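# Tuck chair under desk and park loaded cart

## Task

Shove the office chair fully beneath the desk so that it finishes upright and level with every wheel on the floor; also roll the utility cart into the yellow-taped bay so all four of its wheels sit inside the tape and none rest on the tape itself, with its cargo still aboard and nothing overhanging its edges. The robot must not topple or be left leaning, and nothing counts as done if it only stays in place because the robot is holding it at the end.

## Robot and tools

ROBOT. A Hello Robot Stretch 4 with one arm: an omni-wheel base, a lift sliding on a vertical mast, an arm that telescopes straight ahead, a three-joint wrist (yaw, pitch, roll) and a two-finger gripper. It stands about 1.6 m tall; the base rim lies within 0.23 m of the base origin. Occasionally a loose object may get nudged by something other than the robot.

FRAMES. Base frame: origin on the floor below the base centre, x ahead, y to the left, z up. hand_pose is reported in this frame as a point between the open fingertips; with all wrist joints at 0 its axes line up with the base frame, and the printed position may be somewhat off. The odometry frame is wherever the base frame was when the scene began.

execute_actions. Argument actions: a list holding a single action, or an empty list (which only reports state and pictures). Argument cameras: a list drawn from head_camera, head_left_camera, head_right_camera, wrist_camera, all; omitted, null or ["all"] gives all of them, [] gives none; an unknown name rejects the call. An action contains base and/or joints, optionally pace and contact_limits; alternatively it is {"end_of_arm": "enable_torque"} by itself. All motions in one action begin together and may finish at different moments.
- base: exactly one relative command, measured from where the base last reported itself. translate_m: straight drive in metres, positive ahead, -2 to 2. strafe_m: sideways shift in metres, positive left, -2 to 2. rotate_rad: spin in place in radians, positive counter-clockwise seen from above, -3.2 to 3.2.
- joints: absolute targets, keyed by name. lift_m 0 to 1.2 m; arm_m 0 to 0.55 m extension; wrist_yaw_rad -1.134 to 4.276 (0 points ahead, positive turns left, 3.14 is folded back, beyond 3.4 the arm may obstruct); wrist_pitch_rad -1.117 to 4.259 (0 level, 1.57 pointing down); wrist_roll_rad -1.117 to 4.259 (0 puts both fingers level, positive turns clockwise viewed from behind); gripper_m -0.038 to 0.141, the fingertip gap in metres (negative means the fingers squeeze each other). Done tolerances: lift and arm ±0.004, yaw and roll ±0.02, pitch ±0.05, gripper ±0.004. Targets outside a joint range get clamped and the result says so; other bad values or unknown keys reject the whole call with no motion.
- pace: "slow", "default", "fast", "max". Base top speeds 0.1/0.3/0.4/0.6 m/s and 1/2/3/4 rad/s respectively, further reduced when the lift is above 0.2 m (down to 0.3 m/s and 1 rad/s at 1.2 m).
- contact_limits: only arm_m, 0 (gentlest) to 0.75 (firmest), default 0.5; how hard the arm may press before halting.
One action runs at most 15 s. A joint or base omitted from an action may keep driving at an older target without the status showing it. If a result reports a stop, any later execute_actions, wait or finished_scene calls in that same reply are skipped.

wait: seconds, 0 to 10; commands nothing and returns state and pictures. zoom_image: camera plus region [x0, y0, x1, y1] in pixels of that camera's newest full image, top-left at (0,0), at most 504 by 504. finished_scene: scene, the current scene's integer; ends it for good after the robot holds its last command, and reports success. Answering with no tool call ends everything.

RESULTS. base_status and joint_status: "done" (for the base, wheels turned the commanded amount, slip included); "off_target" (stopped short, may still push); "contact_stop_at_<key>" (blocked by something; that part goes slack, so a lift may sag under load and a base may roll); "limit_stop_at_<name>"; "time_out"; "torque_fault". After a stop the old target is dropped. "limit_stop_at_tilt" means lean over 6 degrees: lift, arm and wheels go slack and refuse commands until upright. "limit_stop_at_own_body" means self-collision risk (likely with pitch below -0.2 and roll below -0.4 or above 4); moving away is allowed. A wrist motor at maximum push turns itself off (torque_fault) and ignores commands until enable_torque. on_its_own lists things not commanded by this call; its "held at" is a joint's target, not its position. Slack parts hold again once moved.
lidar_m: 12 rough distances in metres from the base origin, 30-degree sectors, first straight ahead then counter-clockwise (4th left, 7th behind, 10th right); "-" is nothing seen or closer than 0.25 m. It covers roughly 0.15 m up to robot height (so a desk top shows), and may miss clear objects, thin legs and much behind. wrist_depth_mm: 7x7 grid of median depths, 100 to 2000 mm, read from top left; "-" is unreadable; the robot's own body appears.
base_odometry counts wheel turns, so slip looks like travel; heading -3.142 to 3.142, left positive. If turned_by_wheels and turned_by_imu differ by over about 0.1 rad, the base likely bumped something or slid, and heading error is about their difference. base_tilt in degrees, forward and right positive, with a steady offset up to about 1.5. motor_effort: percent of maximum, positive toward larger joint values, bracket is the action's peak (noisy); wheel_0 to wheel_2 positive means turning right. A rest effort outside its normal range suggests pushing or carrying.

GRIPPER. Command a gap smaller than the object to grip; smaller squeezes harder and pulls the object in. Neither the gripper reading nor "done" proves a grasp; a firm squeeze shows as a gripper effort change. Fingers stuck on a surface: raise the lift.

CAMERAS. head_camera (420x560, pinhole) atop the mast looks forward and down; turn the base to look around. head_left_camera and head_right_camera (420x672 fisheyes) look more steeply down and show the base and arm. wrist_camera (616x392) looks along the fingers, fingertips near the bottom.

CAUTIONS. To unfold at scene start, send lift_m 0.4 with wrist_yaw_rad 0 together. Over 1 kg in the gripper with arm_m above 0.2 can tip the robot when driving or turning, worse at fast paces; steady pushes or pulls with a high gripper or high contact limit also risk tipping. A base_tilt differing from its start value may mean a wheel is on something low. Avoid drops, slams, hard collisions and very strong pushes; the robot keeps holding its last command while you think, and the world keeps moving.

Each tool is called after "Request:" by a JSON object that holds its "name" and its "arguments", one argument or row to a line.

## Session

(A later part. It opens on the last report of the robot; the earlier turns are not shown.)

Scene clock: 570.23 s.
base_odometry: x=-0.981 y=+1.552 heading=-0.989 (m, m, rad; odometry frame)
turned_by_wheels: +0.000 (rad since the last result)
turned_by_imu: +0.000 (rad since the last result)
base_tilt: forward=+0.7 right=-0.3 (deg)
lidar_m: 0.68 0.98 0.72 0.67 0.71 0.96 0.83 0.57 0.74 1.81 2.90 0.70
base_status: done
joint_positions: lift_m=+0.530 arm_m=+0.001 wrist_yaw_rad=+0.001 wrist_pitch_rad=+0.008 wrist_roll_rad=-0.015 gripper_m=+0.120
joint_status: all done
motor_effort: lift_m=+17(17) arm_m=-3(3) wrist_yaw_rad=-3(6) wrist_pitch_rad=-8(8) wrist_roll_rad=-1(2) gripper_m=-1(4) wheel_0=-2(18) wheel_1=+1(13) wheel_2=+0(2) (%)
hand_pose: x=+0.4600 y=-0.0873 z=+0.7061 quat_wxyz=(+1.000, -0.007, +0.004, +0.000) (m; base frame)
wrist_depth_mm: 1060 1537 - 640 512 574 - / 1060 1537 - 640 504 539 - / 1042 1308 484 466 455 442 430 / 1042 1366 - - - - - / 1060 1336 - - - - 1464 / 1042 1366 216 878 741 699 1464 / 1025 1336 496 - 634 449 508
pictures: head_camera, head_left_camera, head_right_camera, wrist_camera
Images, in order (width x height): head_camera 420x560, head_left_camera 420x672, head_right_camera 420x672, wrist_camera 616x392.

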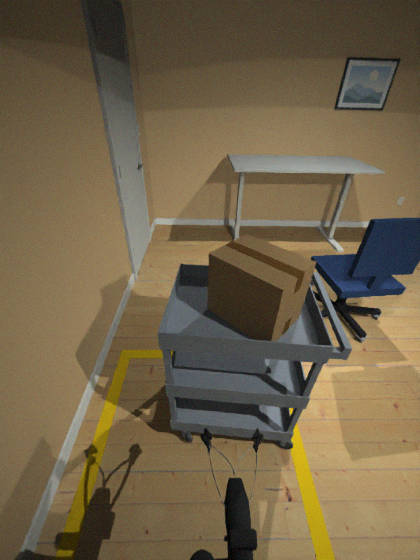

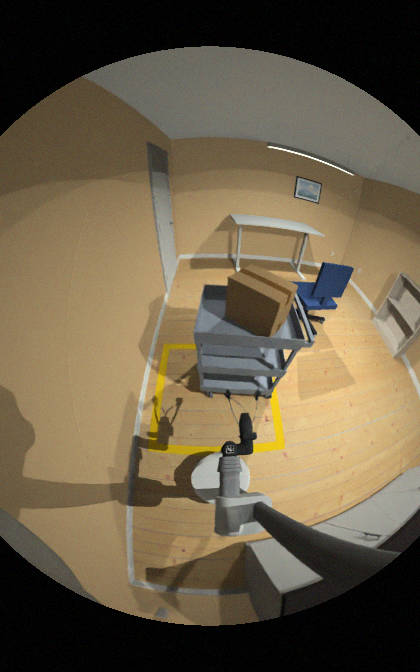

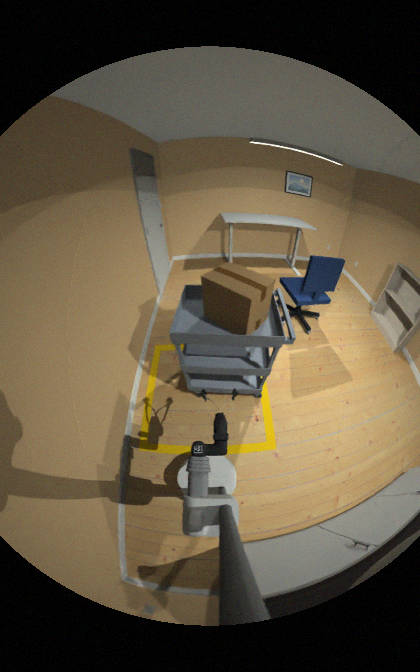

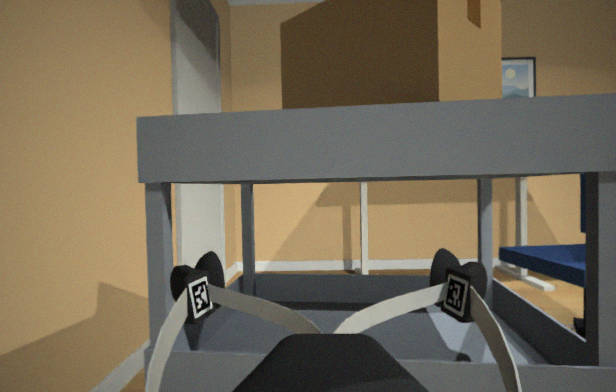

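Request:
{"name": "execute_actions", "arguments": {
  "actions": [
    {"base":{"strafe_m":-1.15},"pace":"fast"}
  ],
  "cameras": []
}}

Request:
{"name": "execute_actions", "arguments": {
  "actions": [
    {"base":{"rotate_rad":1.53},"pace":"fast"}
  ],
  "cameras": []
}}

Request:
{"name": "execute_actions", "arguments": {
  "actions": [
    {"base":{"strafe_m":-0.8},"pace":"fast"}
  ]
}}

Scene clock: 594.27 s.
base_odometry: x=-1.942 y=+0.920 heading=-0.989 (m, m, rad; odometry frame)
turned_by_wheels: +0.000 (rad since the last result)
turned_by_imu: +0.001 (rad since the last result)
base_tilt: forward=+0.8 right=-0.3 (deg)
lidar_m: 1.43 0.93 0.94 1.83 0.74 0.51 0.48 0.49 0.67 1.84 1.86 2.19
base_status: done
joint_positions: lift_m=+0.530 arm_m=+0.001 wrist_yaw_rad=+0.000 wrist_pitch_rad=+0.008 wrist_roll_rad=-0.015 gripper_m=+0.120
joint_status: not commanded
motor_effort: lift_m=+17(17) arm_m=-3(3) wrist_yaw_rad=-1(3) wrist_pitch_rad=-8(8) wrist_roll_rad=-2(1) gripper_m=-1(2) wheel_0=+0(8) wheel_1=+0(12) wheel_2=+0(1) (%)
hand_pose: x=+0.4600 y=-0.0873 z=+0.7061 quat_wxyz=(+1.000, -0.007, +0.004, +0.000) (m; base frame)
wrist_depth_mm: - - - - - - - / - - - - - - - / - - - 1281 - - - / - - - 1308 - - - / - - - 1397 - - - / - - 217 1537 1921 1921 - / 1499 1537 1576 - 1661 1464 1537
pictures: none
No camera images: the call's "cameras" was empty. Leave "cameras" out to get every camera's image.

Scene clock: 595.97 s.
base_odometry: x=-1.942 y=+0.920 heading=+0.541 (m, m, rad; odometry frame)
turned_by_wheels: +1.530 (rad since the last result)
turned_by_imu: +1.560 (rad since the last result)
base_tilt: forward=+0.7 right=-0.3 (deg)
lidar_m: 1.82 0.77 0.50 0.47 0.49 0.65 1.89 1.86 2.16 1.41 0.96 0.93
base_status: done
joint_positions: lift_m=+0.530 arm_m=+0.001 wrist_yaw_rad=+0.000 wrist_pitch_rad=+0.008 wrist_roll_rad=-0.015 gripper_m=+0.120
joint_status: not commanded
motor_effort: lift_m=+17(17) arm_m=-3(3) wrist_yaw_rad=-1(1) wrist_pitch_rad=-8(8) wrist_roll_rad=-1(0) gripper_m=+0(0) wheel_0=+0(10) wheel_1=+1(6) wheel_2=+1(10) (%)
hand_pose: x=+0.4600 y=-0.0874 z=+0.7061 quat_wxyz=(+1.000, -0.007, +0.004, +0.000) (m; base frame)
wrist_depth_mm: 1576 1618 1618 1576 1661 1618 1618 / 1618 1576 1618 1618 1618 1618 1618 / 1661 1618 1618 1576 1618 1618 1336 / 1618 1618 1661 1618 1618 1618 1618 / 1661 1618 1661 1618 1618 1661 1661 / 1618 1618 217 1661 1618 1618 1060 / 1537 1499 1618 - 1576 1430 1078
pictures: none
No camera images: the call's "cameras" was empty. Leave "cameras" out to get every camera's image.

Scene clock: 599.20 s.
base_odometry: x=-1.530 y=+0.234 heading=+0.541 (m, m, rad; odometry frame)
turned_by_wheels: +0.000 (rad since the last result)
turned_by_imu: +0.000 (rad since the last result)
base_tilt: forward=+0.7 right=-0.3 (deg)
lidar_m: 0.65 1.91 1.36 1.29 1.32 1.97 1.54 1.56 2.47 0.62 0.70 0.67
base_status: done
joint_positions: lift_m=+0.530 arm_m=+0.001 wrist_yaw_rad=+0.000 wrist_pitch_rad=+0.008 wrist_roll_rad=-0.015 gripper_m=+0.120
joint_status: not commanded
motor_effort: lift_m=+17(17) arm_m=-3(3) wrist_yaw_rad=-2(0) wrist_pitch_rad=-8(8) wrist_roll_rad=+0(2) gripper_m=-1(0) wheel_0=-2(5) wheel_1=-1(11) wheel_2=+0(1) (%)
hand_pose: x=+0.4600 y=-0.0874 z=+0.7061 quat_wxyz=(+1.000, -0.007, +0.004, +0.000) (m; base frame)
wrist_depth_mm: 1661 1661 1618 585 1618 1661 1661 / 1661 1618 715 585 723 1661 1661 / 1661 1618 508 496 488 480 1661 / 1661 1661 1661 1661 1661 1661 1661 / 1661 1661 1661 1661 1661 1708 1708 / 1661 1661 216 866 732 488 1661 / 1618 1499 525 - 496 488 1576
pictures: head_camera, head_left_camera, head_right_camera, wrist_camera
Images, in order (width x height): head_camera 420x560, head_left_camera 420x672, head_right_camera 420x672, wrist_camera 616x392.

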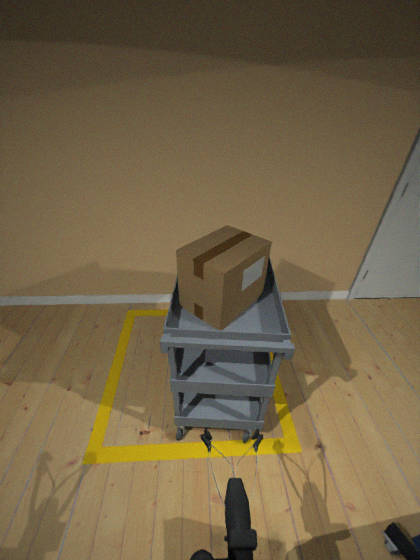

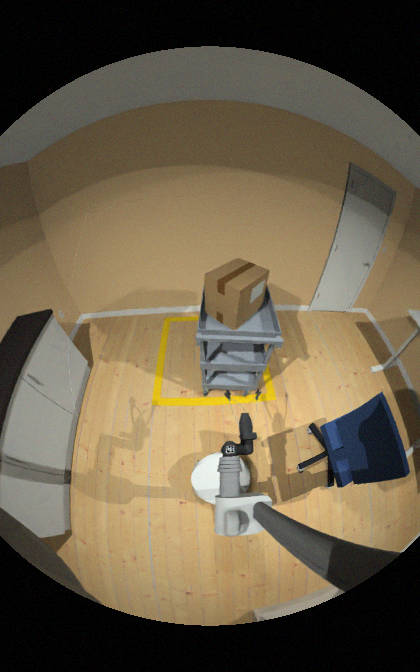

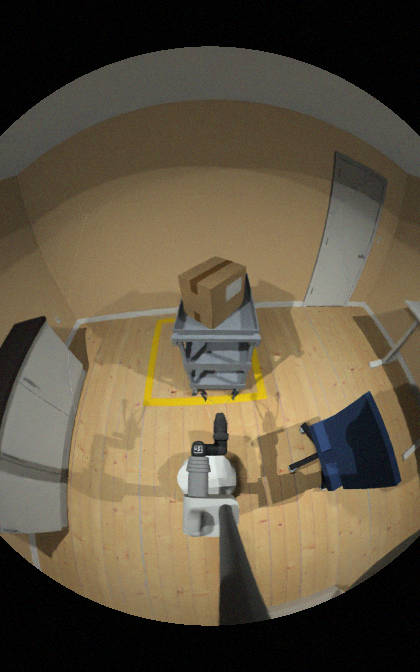

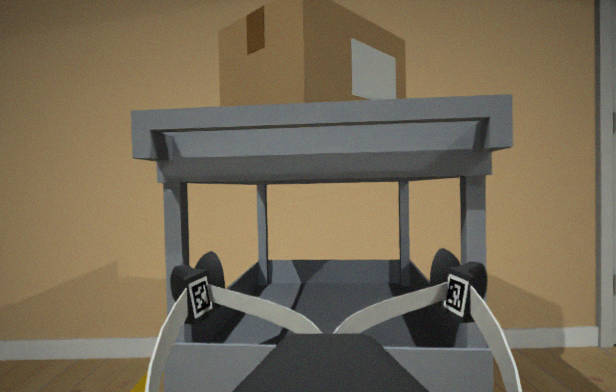

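Request:
{"name": "execute_actions", "arguments": {
  "actions": [
    {"base":{"translate_m":0.2},"joints":{"lift_m":0.65}}
  ],
  "cameras": ["wrist_camera"]
}}

Request:
{"name": "execute_actions", "arguments": {
  "actions": [
    {"base":{"translate_m":0.2},"pace":"slow"}
  ],
  "cameras": ["head_camera","wrist_camera"]
}}

Scene clock: 613.23 s.
base_odometry: x=-1.359 y=+0.337 heading=+0.541 (m, m, rad; odometry frame)
turned_by_wheels: +0.000 (rad since the last result)
turned_by_imu: -0.001 (rad since the last result)
base_tilt: forward=+0.9 right=-0.4 (deg)
lidar_m: 0.47 0.48 1.41 1.29 1.34 2.20 1.75 1.76 0.67 0.65 2.02 0.50
base_status: done
joint_positions: lift_m=+0.650 arm_m=+0.001 wrist_yaw_rad=-0.001 wrist_pitch_rad=+0.008 wrist_roll_rad=-0.015 gripper_m=+0.120
joint_status: all done
motor_effort: lift_m=+23(18) arm_m=-3(3) wrist_yaw_rad=+3(2) wrist_pitch_rad=-8(8) wrist_roll_rad=-1(2) gripper_m=+0(0) wheel_0=+1(4) wheel_1=+0(5) wheel_2=-1(10) (%)
hand_pose: x=+0.4598 y=-0.0877 z=+0.8256 quat_wxyz=(+1.000, -0.007, +0.004, -0.001) (m; base frame)
wrist_depth_mm: 1430 1430 1430 382 1430 1464 1464 / 1464 1464 445 384 504 1464 1464 / 1464 1464 452 387 508 1464 1464 / 1464 1464 439 382 484 1499 1499 / 260 255 247 242 237 231 282 / 329 319 217 301 296 211 285 / 1499 1464 931 - 831 1499 301
pictures: wrist_camera
Images, in order (width x height): wrist_camera 616x392.

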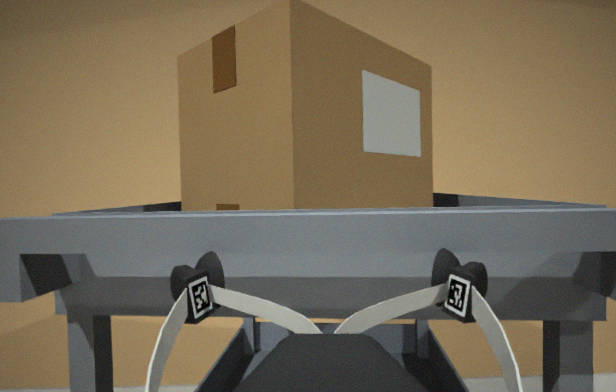

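Scene clock: 616.50 s.
base_odometry: x=-1.188 y=+0.440 heading=+0.540 (m, m, rad; odometry frame)
turned_by_wheels: -0.001 (rad since the last result)
turned_by_imu: -0.002 (rad since the last result)
base_tilt: forward=+0.7 right=-0.1 (deg)
lidar_m: 0.41 0.44 1.41 1.32 1.36 1.74 1.95 1.98 0.71 0.67 2.00 0.44
base_status: done
joint_positions: lift_m=+0.650 arm_m=+0.000 wrist_yaw_rad=-0.012 wrist_pitch_rad=+0.008 wrist_roll_rad=-0.015 gripper_m=+0.120
joint_status: not commanded
on_its_own: wrist_yaw_rad is at rest, and its effort (+33) is outside its rest range (-13 to +13)
motor_effort: lift_m=+23(23) arm_m=+2(3) wrist_yaw_rad=+33(37) wrist_pitch_rad=-7(25) wrist_roll_rad=-1(1) gripper_m=-4(5) wheel_0=-1(11) wheel_1=+2(1) wheel_2=-8(14) (%)
hand_pose: x=+0.4579 y=-0.0908 z=+0.8257 quat_wxyz=(+1.000, -0.008, +0.004, -0.006) (m; base frame)
wrist_depth_mm: 1255 1281 392 324 407 1281 1281 / 1255 1255 397 327 407 1281 1308 / 1255 1255 399 329 404 1308 1308 / 1229 1281 389 320 389 530 1308 / 201 196 190 186 181 177 174 / 265 259 216 245 240 199 231 / 283 1281 842 - 788 798 1336
pictures: head_camera, wrist_camera
Images, in order (width x height): head_camera 420x560, wrist_camera 616x392.

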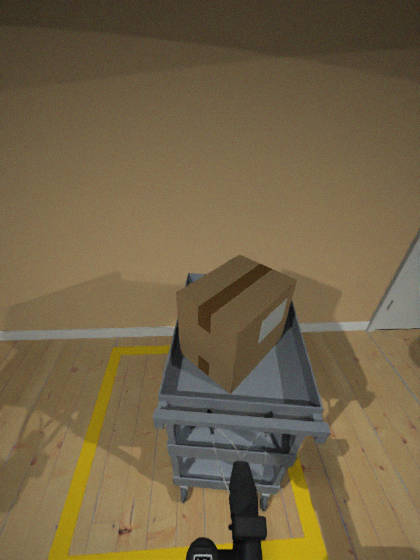

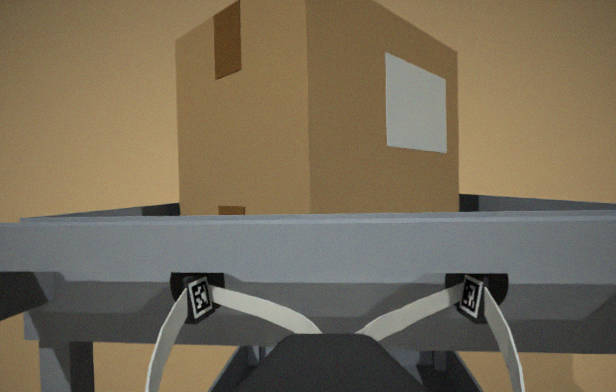

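Request:
{"name": "execute_actions", "arguments": {
  "actions": [
    {"base":{"translate_m":-0.45}}
  ]
}}

Scene clock: 625.80 s.
base_odometry: x=-1.574 y=+0.208 heading=+0.540 (m, m, rad; odometry frame)
turned_by_wheels: +0.000 (rad since the last result)
turned_by_imu: +0.002 (rad since the last result)
base_tilt: forward=+0.8 right=-0.2 (deg)
lidar_m: 0.84 1.98 1.36 1.28 1.32 1.94 1.48 1.50 2.41 0.64 0.70 0.86
base_status: done
joint_positions: lift_m=+0.650 arm_m=+0.000 wrist_yaw_rad=+0.000 wrist_pitch_rad=+0.008 wrist_roll_rad=-0.014 gripper_m=+0.120
joint_status: not commanded
motor_effort: lift_m=+23(23) arm_m=+2(2) wrist_yaw_rad=-1(35) wrist_pitch_rad=-9(25) wrist_roll_rad=-1(3) gripper_m=+0(4) wheel_0=-1(2) wheel_1=+0(4) wheel_2=-1(10) (%)
hand_pose: x=+0.4590 y=-0.0873 z=+0.8256 quat_wxyz=(+1.000, -0.007, +0.004, +0.000) (m; base frame)
wrist_depth_mm: 1708 1756 1708 1708 1708 1708 1756 / 1708 1708 1756 1756 1708 1708 1708 / 1708 1756 1708 798 931 1708 1708 / 1708 1708 1708 768 683 1708 1708 / 1708 1756 715 1756 1229 1756 1708 / 1708 1708 216 1229 1042 676 1708 / 1708 1756 1661 - 878 1576 1756
pictures: head_camera, head_left_camera, head_right_camera, wrist_camera
Images, in order (width x height): head_camera 420x560, head_left_camera 420x672, head_right_camera 420x672, wrist_camera 616x392.

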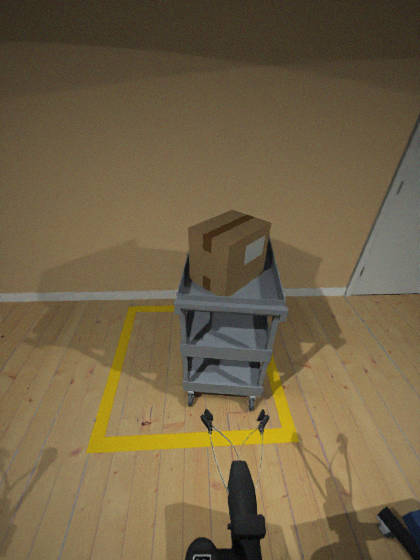

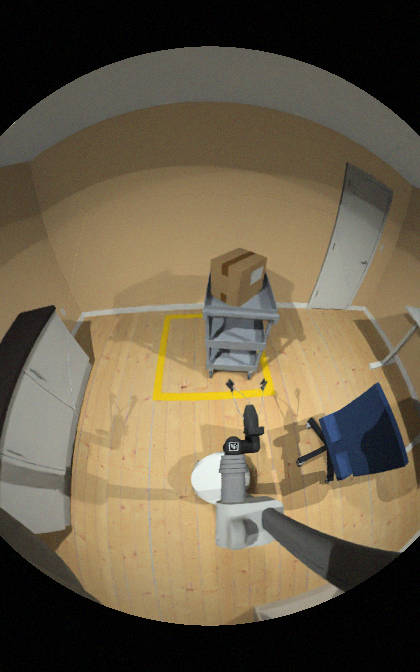

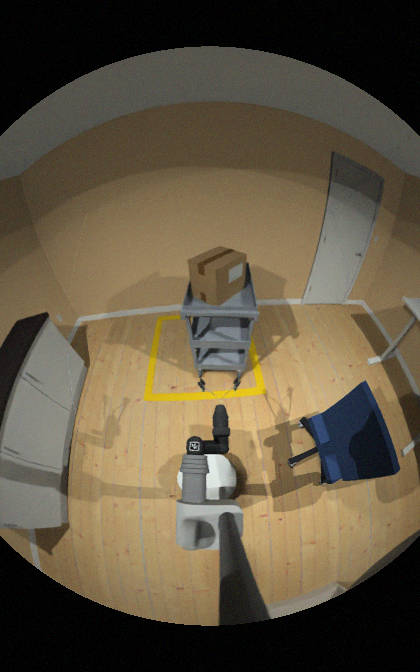

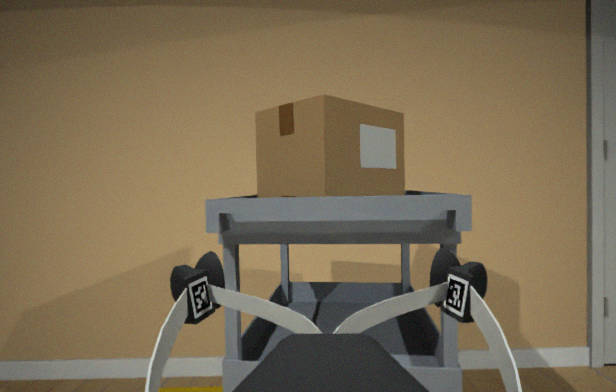

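Request:
{"name": "execute_actions", "arguments": {
  "actions": [
    {"base":{"strafe_m":0.3},"pace":"fast"}
  ],
  "cameras": []
}}

Request:
{"name": "execute_actions", "arguments": {
  "actions": [
    {"base":{"rotate_rad":-1.54},"joints":{"lift_m":0.56},"pace":"fast"}
  ]
}}

Scene clock: 639.10 s.
base_odometry: x=-1.728 y=+0.466 heading=+0.540 (m, m, rad; odometry frame)
turned_by_wheels: +0.000 (rad since the last result)
turned_by_imu: -0.001 (rad since the last result)
base_tilt: forward=+0.8 right=-0.3 (deg)
lidar_m: 0.88 1.96 1.03 0.98 1.02 1.93 1.81 1.56 2.44 0.91 1.00 0.89
base_status: done
joint_positions: lift_m=+0.650 arm_m=+0.000 wrist_yaw_rad=+0.000 wrist_pitch_rad=+0.008 wrist_roll_rad=-0.014 gripper_m=+0.120
joint_status: not commanded
motor_effort: lift_m=+22(22) arm_m=+3(3) wrist_yaw_rad=-1(1) wrist_pitch_rad=-9(10) wrist_roll_rad=-1(1) gripper_m=+1(0) wheel_0=+1(9) wheel_1=-1(11) wheel_2=+1(2) (%)
hand_pose: x=+0.4590 y=-0.0874 z=+0.8257 quat_wxyz=(+1.000, -0.007, +0.004, +0.000) (m; base frame)
wrist_depth_mm: 1661 1661 1708 1708 1708 1708 1661 / 1708 1708 1661 1661 1708 1708 1661 / 1708 1708 1708 1708 854 778 1708 / 1756 1708 1661 1708 759 668 668 / 1708 1708 1708 1756 1281 676 1708 / 1661 1708 217 1708 1042 1008 1708 / 1708 1661 1708 - 715 691 778
pictures: none
No camera images: the call's "cameras" was empty. Leave "cameras" out to get every camera's image.

Scene clock: 640.93 s.
base_odometry: x=-1.728 y=+0.466 heading=-1.000 (m, m, rad; odometry frame)
turned_by_wheels: -1.540 (rad since the last result)
turned_by_imu: -1.570 (rad since the last result)
base_tilt: forward=+0.7 right=-0.2 (deg)
lidar_m: 0.91 0.99 0.86 0.88 1.98 1.03 0.97 0.99 1.89 1.80 1.57 2.49
base_status: done
joint_positions: lift_m=+0.560 arm_m=+0.000 wrist_yaw_rad=+0.000 wrist_pitch_rad=+0.008 wrist_roll_rad=-0.014 gripper_m=+0.120
joint_status: all done
motor_effort: lift_m=+17(22) arm_m=+2(2) wrist_yaw_rad=+0(1) wrist_pitch_rad=-9(10) wrist_roll_rad=+1(0) gripper_m=-2(2) wheel_0=+0(10) wheel_1=-1(6) wheel_2=-1(7) (%)
hand_pose: x=+0.4590 y=-0.0874 z=+0.7361 quat_wxyz=(+1.000, -0.007, +0.004, +0.000) (m; base frame)
wrist_depth_mm: - - - - - - - / - - - - - - - / - - 778 798 - - - / - - 778 798 - - - / - - 788 798 - - - / - - 217 904 - 1983 - / 1708 1576 788 - 1708 1499 1576
pictures: head_camera, head_left_camera, head_right_camera, wrist_camera
Images, in order (width x height): head_camera 420x560, head_left_camera 420x672, head_right_camera 420x672, wrist_camera 616x392.

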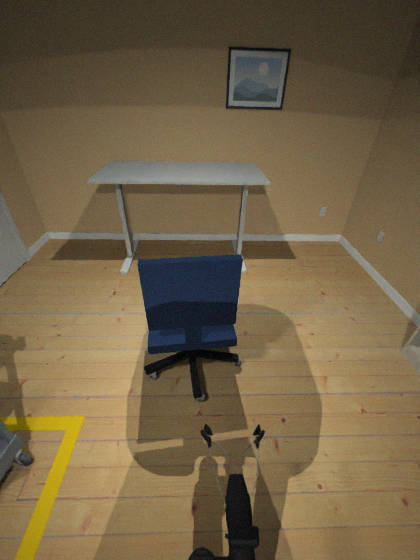

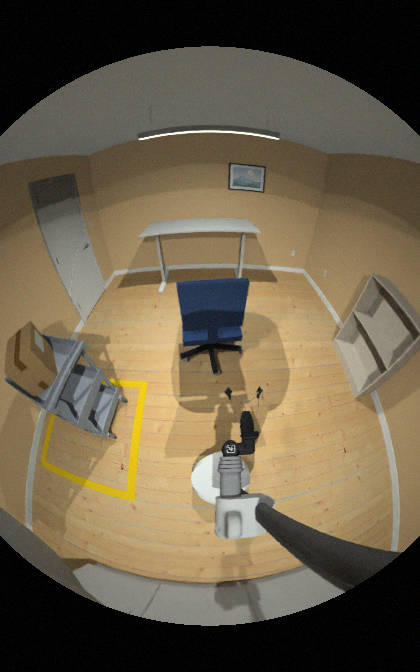

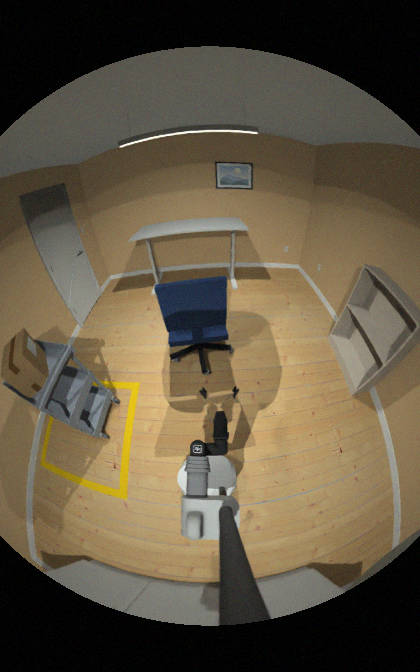

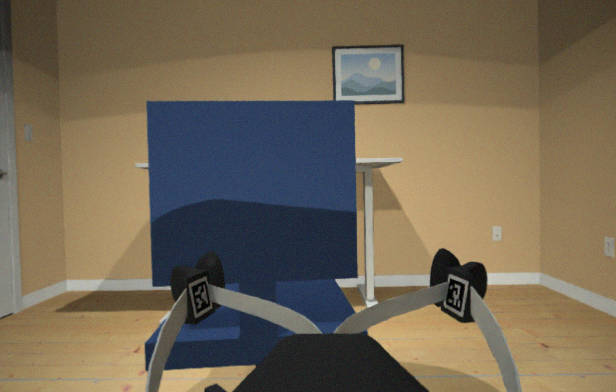

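Request:
{"name": "execute_actions", "arguments": {
  "actions": [
    {"base":{"rotate_rad":0.15},"joints":{"gripper_m":0.135},"pace":"fast"}
  ],
  "cameras": []
}}

Request:
{"name": "execute_actions", "arguments": {
  "actions": [
    {"base":{"translate_m":0.48}}
  ],
  "cameras": ["wrist_camera"]
}}

Request:
{"name": "execute_actions", "arguments": {
  "actions": [
    {"base":{"translate_m":0.5},"pace":"slow"}
  ],
  "cameras": ["head_camera","wrist_camera"]
}}

Scene clock: 661.47 s.
base_odometry: x=-1.728 y=+0.466 heading=-0.850 (m, m, rad; odometry frame)
turned_by_wheels: +0.150 (rad since the last result)
turned_by_imu: +0.153 (rad since the last result)
base_tilt: forward=+0.6 right=-0.3 (deg)
lidar_m: 0.95 1.02 0.86 1.90 1.30 1.01 0.99 1.05 1.83 1.57 1.62 1.03
base_status: done
joint_positions: lift_m=+0.560 arm_m=+0.000 wrist_yaw_rad=+0.000 wrist_pitch_rad=+0.008 wrist_roll_rad=-0.014 gripper_m=+0.135
joint_status: all done
motor_effort: lift_m=+17(17) arm_m=+2(2) wrist_yaw_rad=+0(1) wrist_pitch_rad=-8(8) wrist_roll_rad=-1(1) gripper_m=+1(0) wheel_0=-1(3) wheel_1=+0(7) wheel_2=+1(7) (%)
hand_pose: x=+0.4590 y=-0.0874 z=+0.7361 quat_wxyz=(+1.000, -0.007, +0.004, +0.000) (m; base frame)
wrist_depth_mm: - - - - - - - / - - - - - - - / - - - 778 759 - - / - - - 778 778 - - / - - 798 778 768 - - / - - 831 778 820 1921 - / 1618 1661 1537 - 768 1576 1576
pictures: none
No camera images: the call's "cameras" was empty. Leave "cameras" out to get every camera's image.

Scene clock: 664.57 s.
base_odometry: x=-1.411 y=+0.105 heading=-0.850 (m, m, rad; odometry frame)
turned_by_wheels: +0.000 (rad since the last result)
turned_by_imu: -0.002 (rad since the last result)
base_tilt: forward=+0.6 right=-0.3 (deg)
lidar_m: 0.47 0.55 0.75 0.74 2.03 1.50 1.48 1.56 1.88 1.52 1.68 0.53
base_status: done
joint_positions: lift_m=+0.560 arm_m=+0.000 wrist_yaw_rad=+0.000 wrist_pitch_rad=+0.008 wrist_roll_rad=-0.014 gripper_m=+0.135
joint_status: not commanded
motor_effort: lift_m=+17(17) arm_m=+2(2) wrist_yaw_rad=+0(1) wrist_pitch_rad=-9(8) wrist_roll_rad=+0(0) gripper_m=-1(2) wheel_0=+1(0) wheel_1=+0(4) wheel_2=+1(10) (%)
hand_pose: x=+0.4590 y=-0.0874 z=+0.7361 quat_wxyz=(+1.000, -0.007, +0.004, +0.000) (m; base frame)
wrist_depth_mm: - 306 298 296 291 287 283 / - 306 301 297 293 287 285 / - 307 301 298 294 289 285 / - 309 303 300 294 290 286 / - 310 304 300 296 290 287 / - 310 303 301 296 290 289 / 1661 312 307 - 297 293 290
pictures: wrist_camera
Images, in order (width x height): wrist_camera 616x392.

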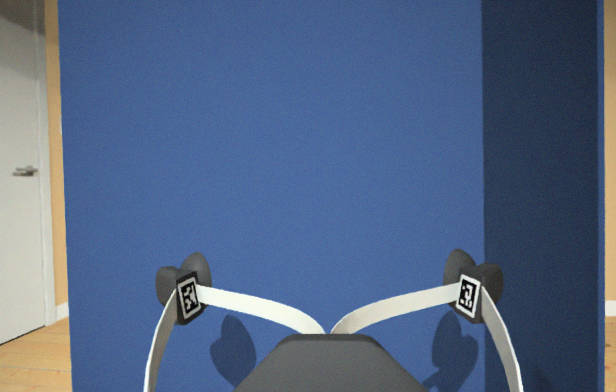

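Scene clock: 670.87 s.
base_odometry: x=-1.081 y=-0.270 heading=-0.850 (m, m, rad; odometry frame)
turned_by_wheels: +0.000 (rad since the last result)
turned_by_imu: -0.003 (rad since the last result)
base_tilt: forward=+0.7 right=-0.2 (deg)
lidar_m: 0.42 0.47 1.82 0.81 0.76 2.01 1.97 2.09 1.62 1.59 2.05 0.43
base_status: done
joint_positions: lift_m=+0.560 arm_m=+0.000 wrist_yaw_rad=+0.001 wrist_pitch_rad=+0.007 wrist_roll_rad=-0.015 gripper_m=+0.135
joint_status: not commanded
motor_effort: lift_m=+17(17) arm_m=+3(3) wrist_yaw_rad=-1(32) wrist_pitch_rad=-6(9) wrist_roll_rad=+0(1) gripper_m=-1(3) wheel_0=+5(8) wheel_1=+4(7) wheel_2=-6(16) (%)
hand_pose: x=+0.4590 y=-0.0872 z=+0.7363 quat_wxyz=(+1.000, -0.007, +0.004, +0.000) (m; base frame)
wrist_depth_mm: 236 236 236 235 235 234 233 / 238 237 236 236 236 234 235 / 238 238 237 236 236 236 235 / 239 239 237 238 236 236 236 / 240 239 238 238 237 236 236 / 241 240 239 238 237 236 236 / 242 241 240 - 238 238 237
pictures: head_camera, wrist_camera
Images, in order (width x height): head_camera 420x560, wrist_camera 616x392.

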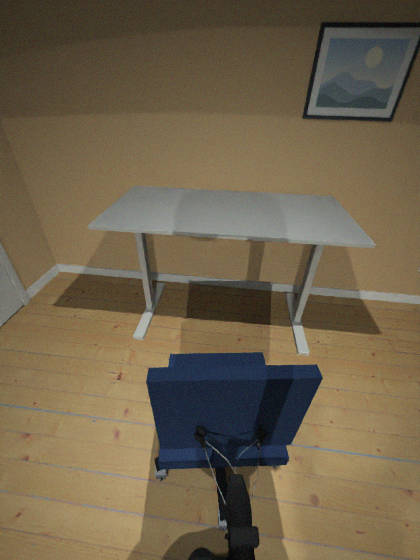

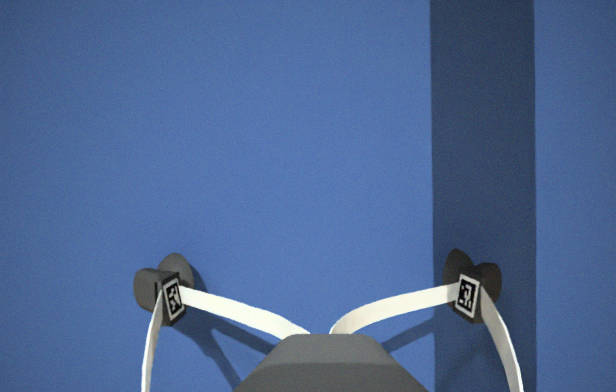

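Request:
{"name": "execute_actions", "arguments": {
  "actions": [
    {"base":{"translate_m":0.35},"pace":"slow"}
  ],
  "cameras": []
}}

Request:
{"name": "execute_actions", "arguments": {
  "actions": [
    {"base":{"translate_m":-0.08}}
  ],
  "cameras": []
}}

Request:
{"name": "execute_actions", "arguments": {
  "actions": [
    {"base":{"rotate_rad":-0.15}}
  ],
  "cameras": []
}}

Request:
{"name": "execute_actions", "arguments": {
  "actions": [
    {"base":{"strafe_m":0.11}}
  ],
  "cameras": ["head_camera","wrist_camera"]
}}

Scene clock: 695.47 s.
base_odometry: x=-0.850 y=-0.533 heading=-0.849 (m, m, rad; odometry frame)
turned_by_wheels: +0.001 (rad since the last result)
turned_by_imu: +0.000 (rad since the last result)
base_tilt: forward=+0.6 right=-0.4 (deg)
lidar_m: 0.39 0.45 1.77 1.76 0.92 1.14 2.32 2.52 1.67 1.64 2.13 0.48
base_status: done
joint_positions: lift_m=+0.560 arm_m=+0.000 wrist_yaw_rad=+0.008 wrist_pitch_rad=+0.007 wrist_roll_rad=-0.015 gripper_m=+0.135
joint_status: not commanded
on_its_own: wrist_yaw_rad is at rest, and its effort (-23) is outside its rest range (-13 to +13)
motor_effort: lift_m=+17(17) arm_m=+3(3) wrist_yaw_rad=-23(26) wrist_pitch_rad=-6(6) wrist_roll_rad=-1(2) gripper_m=-5(6) wheel_0=+7(10) wheel_1=+4(5) wheel_2=-4(12) (%)
hand_pose: x=+0.4596 y=-0.0851 z=+0.7363 quat_wxyz=(+1.000, -0.007, +0.004, +0.004) (m; base frame)
wrist_depth_mm: 231 234 235 236 236 239 241 / 233 233 235 237 238 241 241 / 232 234 236 237 239 241 242 / 234 236 237 238 240 242 243 / 234 236 238 239 242 242 243 / 235 236 238 239 242 242 245 / 236 238 239 - 242 244 246
pictures: none
No camera images: the call's "cameras" was empty. Leave "cameras" out to get every camera's image.

Scene clock: 696.87 s.
base_odometry: x=-0.903 y=-0.473 heading=-0.849 (m, m, rad; odometry frame)
turned_by_wheels: +0.000 (rad since the last result)
turned_by_imu: +0.000 (rad since the last result)
base_tilt: forward=+0.7 right=-0.4 (deg)
lidar_m: 0.48 0.53 1.78 1.33 0.88 1.17 2.24 2.39 1.63 1.62 2.12 0.56
base_status: done
joint_positions: lift_m=+0.560 arm_m=+0.000 wrist_yaw_rad=+0.000 wrist_pitch_rad=+0.007 wrist_roll_rad=-0.015 gripper_m=+0.135
joint_status: not commanded
motor_effort: lift_m=+17(17) arm_m=+3(3) wrist_yaw_rad=-3(25) wrist_pitch_rad=-6(6) wrist_roll_rad=+1(2) gripper_m=-1(5) wheel_0=-1(8) wheel_1=+0(5) wheel_2=-1(8) (%)
hand_pose: x=+0.4590 y=-0.0873 z=+0.7363 quat_wxyz=(+1.000, -0.007, +0.004, +0.000) (m; base frame)
wrist_depth_mm: 307 309 312 315 319 322 1464 / 309 310 312 317 319 324 1464 / 310 312 315 319 320 325 976 / 310 312 317 317 322 327 1255 / 310 314 317 319 322 325 1281 / 1863 315 319 319 325 325 1281 / 1499 315 320 - 327 327 1255
pictures: none
No camera images: the call's "cameras" was empty. Leave "cameras" out to get every camera's image.

Scene clock: 697.70 s.
base_odometry: x=-0.903 y=-0.473 heading=-0.999 (m, m, rad; odometry frame)
turned_by_wheels: -0.150 (rad since the last result)
turned_by_imu: -0.153 (rad since the last result)
base_tilt: forward=+0.7 right=-0.3 (deg)
lidar_m: 0.47 0.52 1.81 1.76 0.88 0.93 2.23 2.28 1.73 1.64 2.01 0.61
base_status: done
joint_positions: lift_m=+0.560 arm_m=+0.000 wrist_yaw_rad=+0.000 wrist_pitch_rad=+0.007 wrist_roll_rad=-0.015 gripper_m=+0.135
joint_status: not commanded
motor_effort: lift_m=+17(17) arm_m=+3(3) wrist_yaw_rad=-1(3) wrist_pitch_rad=-6(5) wrist_roll_rad=-2(0) gripper_m=-1(2) wheel_0=+1(2) wheel_1=+1(4) wheel_2=+0(6) (%)
hand_pose: x=+0.4589 y=-0.0874 z=+0.7363 quat_wxyz=(+1.000, -0.007, +0.004, +0.000) (m; base frame)
wrist_depth_mm: 300 312 325 340 357 1618 1618 / 301 312 327 342 359 1618 1618 / 300 314 329 343 359 1098 1661 / 301 315 327 342 359 1618 1618 / 301 315 330 343 362 1618 1618 / 303 312 327 343 357 1182 1618 / 303 315 330 - 368 1397 1576
pictures: none
No camera images: the call's "cameras" was empty. Leave "cameras" out to get every camera's image.

Scene clock: 699.23 s.
base_odometry: x=-0.810 y=-0.413 heading=-0.999 (m, m, rad; odometry frame)
turned_by_wheels: +0.000 (rad since the last result)
turned_by_imu: +0.000 (rad since the last result)
base_tilt: forward=+0.8 right=-0.3 (deg)
lidar_m: 0.49 0.56 1.71 1.65 0.82 0.82 2.24 2.29 1.85 1.74 2.12 0.51
base_status: done
joint_positions: lift_m=+0.560 arm_m=+0.000 wrist_yaw_rad=+0.000 wrist_pitch_rad=+0.007 wrist_roll_rad=-0.015 gripper_m=+0.135
joint_status: not commanded
motor_effort: lift_m=+17(17) arm_m=+3(3) wrist_yaw_rad=-3(1) wrist_pitch_rad=-7(7) wrist_roll_rad=+0(0) gripper_m=-1(1) wheel_0=+2(1) wheel_1=-2(7) wheel_2=+0(0) (%)
hand_pose: x=+0.4589 y=-0.0874 z=+0.7363 quat_wxyz=(+1.000, -0.007, +0.004, +0.000) (m; base frame)
wrist_depth_mm: 1661 287 300 312 330 345 1618 / 1661 289 301 314 329 347 1661 / 831 289 301 315 330 349 1025 / 1661 289 301 315 332 349 1618 / 1708 289 303 319 332 347 1618 / 1661 290 300 317 327 342 1618 / 1576 290 304 - 340 351 1499
pictures: head_camera, wrist_camera
Images, in order (width x height): head_camera 420x560, wrist_camera 616x392.

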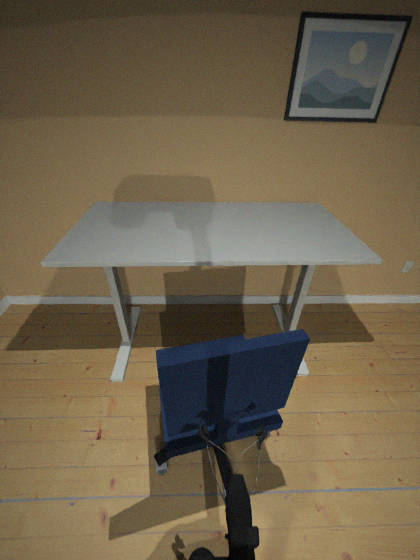

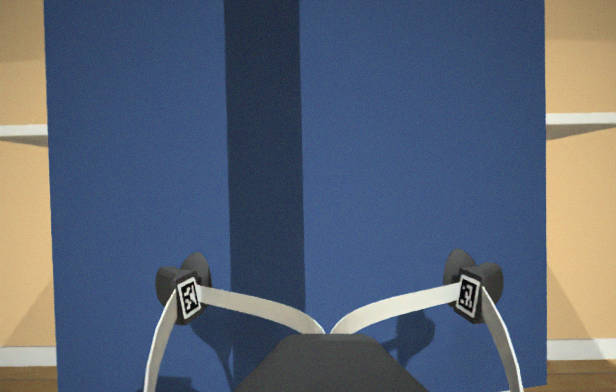

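Request:
{"name": "execute_actions", "arguments": {
  "actions": [
    {"base":{"translate_m":0.35},"pace":"slow"}
  ]
}}

Scene clock: 718.83 s.
base_odometry: x=-0.621 y=-0.707 heading=-0.998 (m, m, rad; odometry frame)
turned_by_wheels: +0.001 (rad since the last result)
turned_by_imu: +0.005 (rad since the last result)
base_tilt: forward=+0.7 right=-0.3 (deg)
lidar_m: 0.42 0.45 0.98 1.65 1.26 1.09 2.59 2.67 1.81 1.77 1.08 0.43
base_status: done
joint_positions: lift_m=+0.560 arm_m=-0.001 wrist_yaw_rad=+0.005 wrist_pitch_rad=+0.007 wrist_roll_rad=-0.015 gripper_m=+0.135
joint_status: not commanded
on_its_own: wrist_yaw_rad is at rest, and its effort (-16) is outside its rest range (-13 to +13)
motor_effort: lift_m=+17(17) arm_m=+5(5) wrist_yaw_rad=-16(22) wrist_pitch_rad=-6(7) wrist_roll_rad=-1(1) gripper_m=-3(5) wheel_0=+5(10) wheel_1=+5(9) wheel_2=-3(14) (%)
hand_pose: x=+0.4590 y=-0.0860 z=+0.7364 quat_wxyz=(+1.000, -0.007, +0.004, +0.002) (m; base frame)
wrist_depth_mm: 229 234 238 244 249 254 750 / 229 234 238 244 250 256 370 / 230 235 240 245 251 256 508 / 231 235 241 246 252 257 544 / 231 236 241 246 252 257 549 / 232 236 241 247 252 256 544 / 232 237 243 - 255 258 549
pictures: head_camera, head_left_camera, head_right_camera, wrist_camera
Images, in order (width x height): head_camera 420x560, head_left_camera 420x672, head_right_camera 420x672, wrist_camera 616x392.

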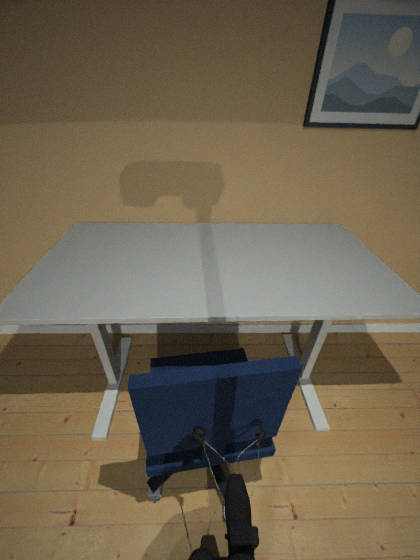

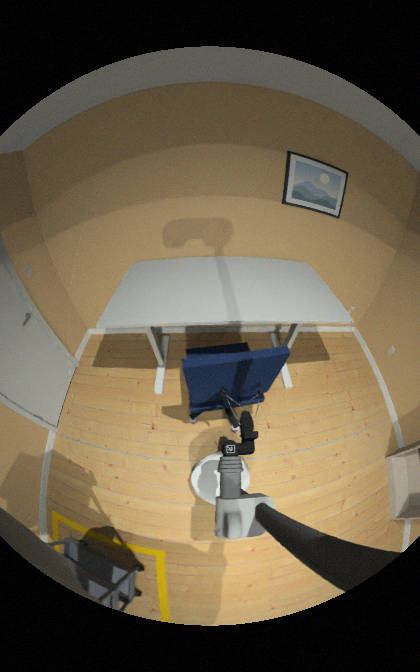

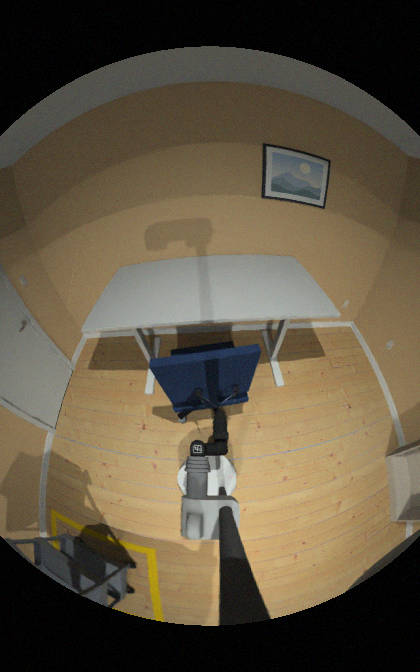

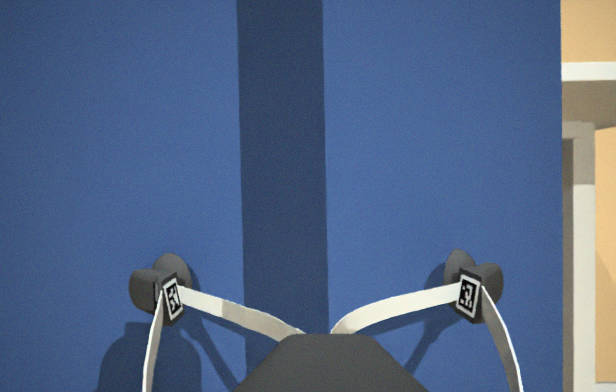

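Request:
{"name": "execute_actions", "arguments": {
  "actions": [
    {"base":{"translate_m":-0.04},"pace":"slow"}
  ],
  "cameras": []
}}

Request:
{"name": "execute_actions", "arguments": {
  "actions": [
    {"base":{"strafe_m":0.07},"pace":"slow"}
  ],
  "cameras": []
}}

Request:
{"name": "execute_actions", "arguments": {
  "actions": [
    {"base":{"translate_m":0.27},"pace":"slow"}
  ],
  "cameras": ["head_camera","wrist_camera"]
}}

Scene clock: 732.93 s.
base_odometry: x=-0.643 y=-0.674 heading=-0.999 (m, m, rad; odometry frame)
turned_by_wheels: +0.000 (rad since the last result)
turned_by_imu: +0.000 (rad since the last result)
base_tilt: forward=+0.6 right=-0.4 (deg)
lidar_m: 0.48 0.47 1.72 1.63 1.21 1.04 2.54 2.63 1.82 1.76 1.14 0.48
base_status: done
joint_positions: lift_m=+0.560 arm_m=-0.001 wrist_yaw_rad=+0.001 wrist_pitch_rad=+0.007 wrist_roll_rad=-0.015 gripper_m=+0.135
joint_status: not commanded
motor_effort: lift_m=+17(18) arm_m=+5(5) wrist_yaw_rad=-2(14) wrist_pitch_rad=-6(6) wrist_roll_rad=-1(1) gripper_m=-1(4) wheel_0=-1(6) wheel_1=-2(3) wheel_2=+2(5) (%)
hand_pose: x=+0.4586 y=-0.0873 z=+0.7363 quat_wxyz=(+1.000, -0.007, +0.004, +0.000) (m; base frame)
wrist_depth_mm: 264 270 276 283 291 297 1308 / 265 272 277 285 291 298 597 / 266 272 278 286 291 298 866 / 267 273 279 286 293 300 1098 / 267 273 281 287 294 300 1138 / 267 273 279 287 291 300 1118 / 270 273 282 - 297 301 1118
pictures: none
No camera images: the call's "cameras" was empty. Leave "cameras" out to get every camera's image.

Scene clock: 734.77 s.
base_odometry: x=-0.584 y=-0.636 heading=-0.998 (m, m, rad; odometry frame)
turned_by_wheels: +0.000 (rad since the last result)
turned_by_imu: +0.000 (rad since the last result)
base_tilt: forward=+0.8 right=-0.2 (deg)
lidar_m: 0.46 0.48 1.65 1.58 1.20 1.01 2.55 2.63 1.89 1.82 1.11 0.48
base_status: done
joint_positions: lift_m=+0.560 arm_m=-0.001 wrist_yaw_rad=+0.000 wrist_pitch_rad=+0.007 wrist_roll_rad=-0.015 gripper_m=+0.135
joint_status: not commanded
motor_effort: lift_m=+17(17) arm_m=+5(5) wrist_yaw_rad=-3(2) wrist_pitch_rad=-7(6) wrist_roll_rad=-1(1) gripper_m=+0(1) wheel_0=-2(3) wheel_1=+2(3) wheel_2=+1(2) (%)
hand_pose: x=+0.4586 y=-0.0873 z=+0.7363 quat_wxyz=(+1.000, -0.007, +0.004, +0.000) (m; base frame)
wrist_depth_mm: 257 260 267 272 278 287 294 / 257 260 267 272 281 287 294 / 258 263 267 274 281 289 296 / 259 263 268 274 283 289 296 / 1366 263 270 277 283 290 297 / 1366 263 268 277 281 287 298 / 1366 264 271 - 287 291 298
pictures: none
No camera images: the call's "cameras" was empty. Leave "cameras" out to get every camera's image.

Scene clock: 738.77 s.
base_odometry: x=-0.438 y=-0.862 heading=-1.000 (m, m, rad; odometry frame)
turned_by_wheels: -0.001 (rad since the last result)
turned_by_imu: +0.053 (rad since the last result)
base_tilt: forward=+0.2 right=+0.1 (deg)
lidar_m: 0.44 0.47 0.70 1.54 1.47 1.24 2.84 2.90 1.87 2.03 0.70 0.47
base_status: done
joint_positions: lift_m=+0.560 arm_m=-0.001 wrist_yaw_rad=-0.017 wrist_pitch_rad=+0.013 wrist_roll_rad=-0.015 gripper_m=+0.135
joint_status: not commanded
on_its_own: wrist_yaw_rad is at rest, and its effort (+50) is outside its rest range (-13 to +13)
motor_effort: lift_m=+18(18) arm_m=+5(5) wrist_yaw_rad=+50(54) wrist_pitch_rad=-22(31) wrist_roll_rad=-1(1) gripper_m=-1(2) wheel_0=+2(8) wheel_1=+3(7) wheel_2=-21(23) (%)
hand_pose: x=+0.4569 y=-0.0925 z=+0.7345 quat_wxyz=(+1.000, -0.008, +0.007, -0.009) (m; base frame)
wrist_depth_mm: 237 235 232 231 229 228 227 / 237 235 234 232 230 229 227 / 238 236 235 233 231 229 229 / 239 237 235 234 232 231 229 / 241 238 237 235 233 231 230 / 241 239 236 236 234 194 230 / 242 240 238 - 234 234 232
pictures: head_camera, wrist_camera
Images, in order (width x height): head_camera 420x560, wrist_camera 616x392.

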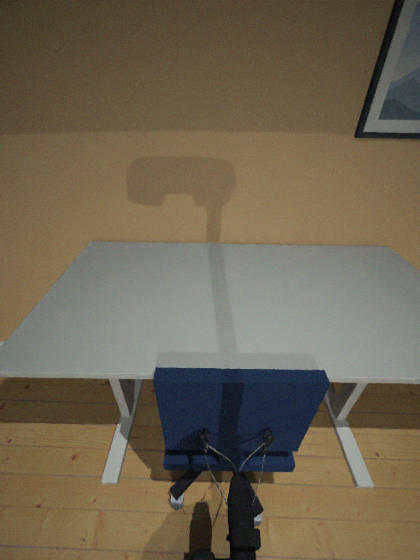

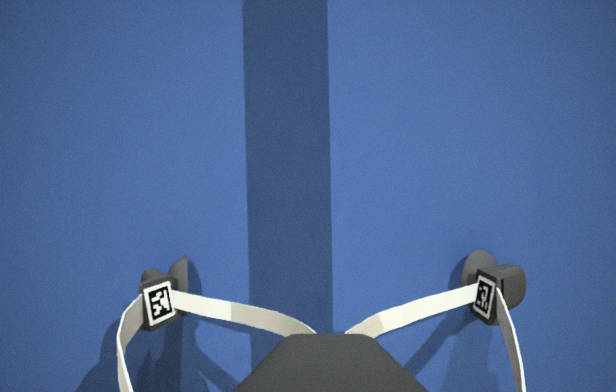

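Request:
{"name": "execute_actions", "arguments": {
  "actions": [
    {"base":{"translate_m":-0.5}}
  ]
}}

Scene clock: 748.17 s.
base_odometry: x=-0.708 y=-0.441 heading=-1.000 (m, m, rad; odometry frame)
turned_by_wheels: +0.000 (rad since the last result)
turned_by_imu: -0.016 (rad since the last result)
base_tilt: forward=+0.8 right=-0.4 (deg)
lidar_m: 0.92 1.01 1.62 1.59 0.88 0.82 2.31 2.39 1.88 1.81 2.23 0.96
base_status: done
joint_positions: lift_m=+0.560 arm_m=-0.001 wrist_yaw_rad=+0.000 wrist_pitch_rad=+0.008 wrist_roll_rad=-0.015 gripper_m=+0.135
joint_status: not commanded
motor_effort: lift_m=+18(18) arm_m=+5(5) wrist_yaw_rad=+0(50) wrist_pitch_rad=-6(23) wrist_roll_rad=-1(1) gripper_m=+0(3) wheel_0=-1(5) wheel_1=+0(7) wheel_2=-1(19) (%)
hand_pose: x=+0.4585 y=-0.0875 z=+0.7362 quat_wxyz=(+1.000, -0.007, +0.004, +0.000) (m; base frame)
wrist_depth_mm: 1661 1618 1576 1537 1576 1499 1499 / 1618 1576 1576 1537 1537 1537 1499 / 1618 946 732 723 707 1042 1078 / 1661 1618 732 723 715 1537 1499 / 1661 1618 732 715 715 1537 1499 / 1661 1618 732 723 723 1537 1499 / 1661 1576 1397 - 723 1537 1464
pictures: head_camera, head_left_camera, head_right_camera, wrist_camera
Images, in order (width x height): head_camera 420x560, head_left_camera 420x672, head_right_camera 420x672, wrist_camera 616x392.

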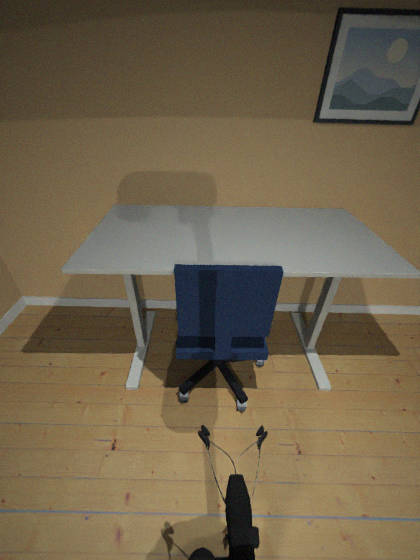

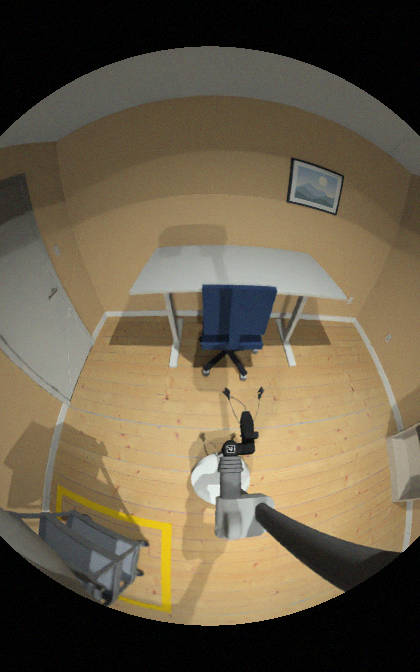

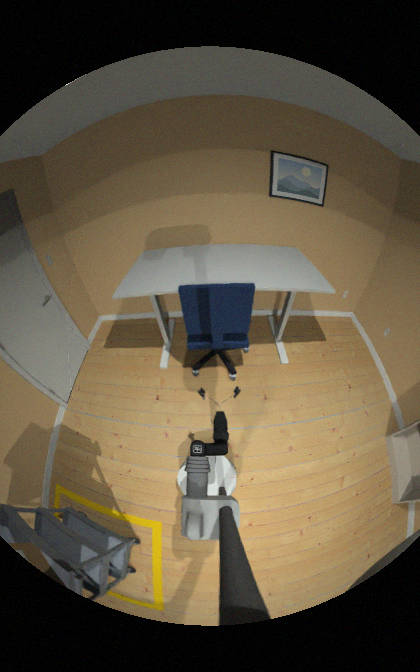

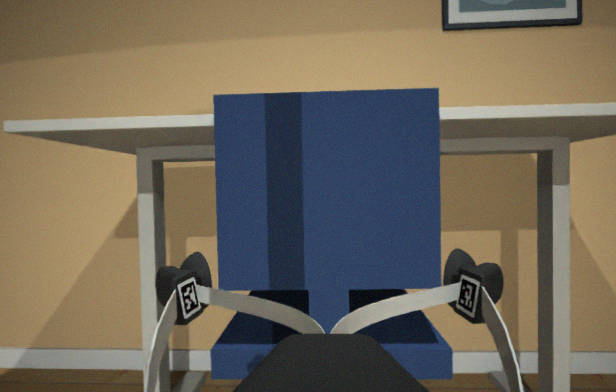

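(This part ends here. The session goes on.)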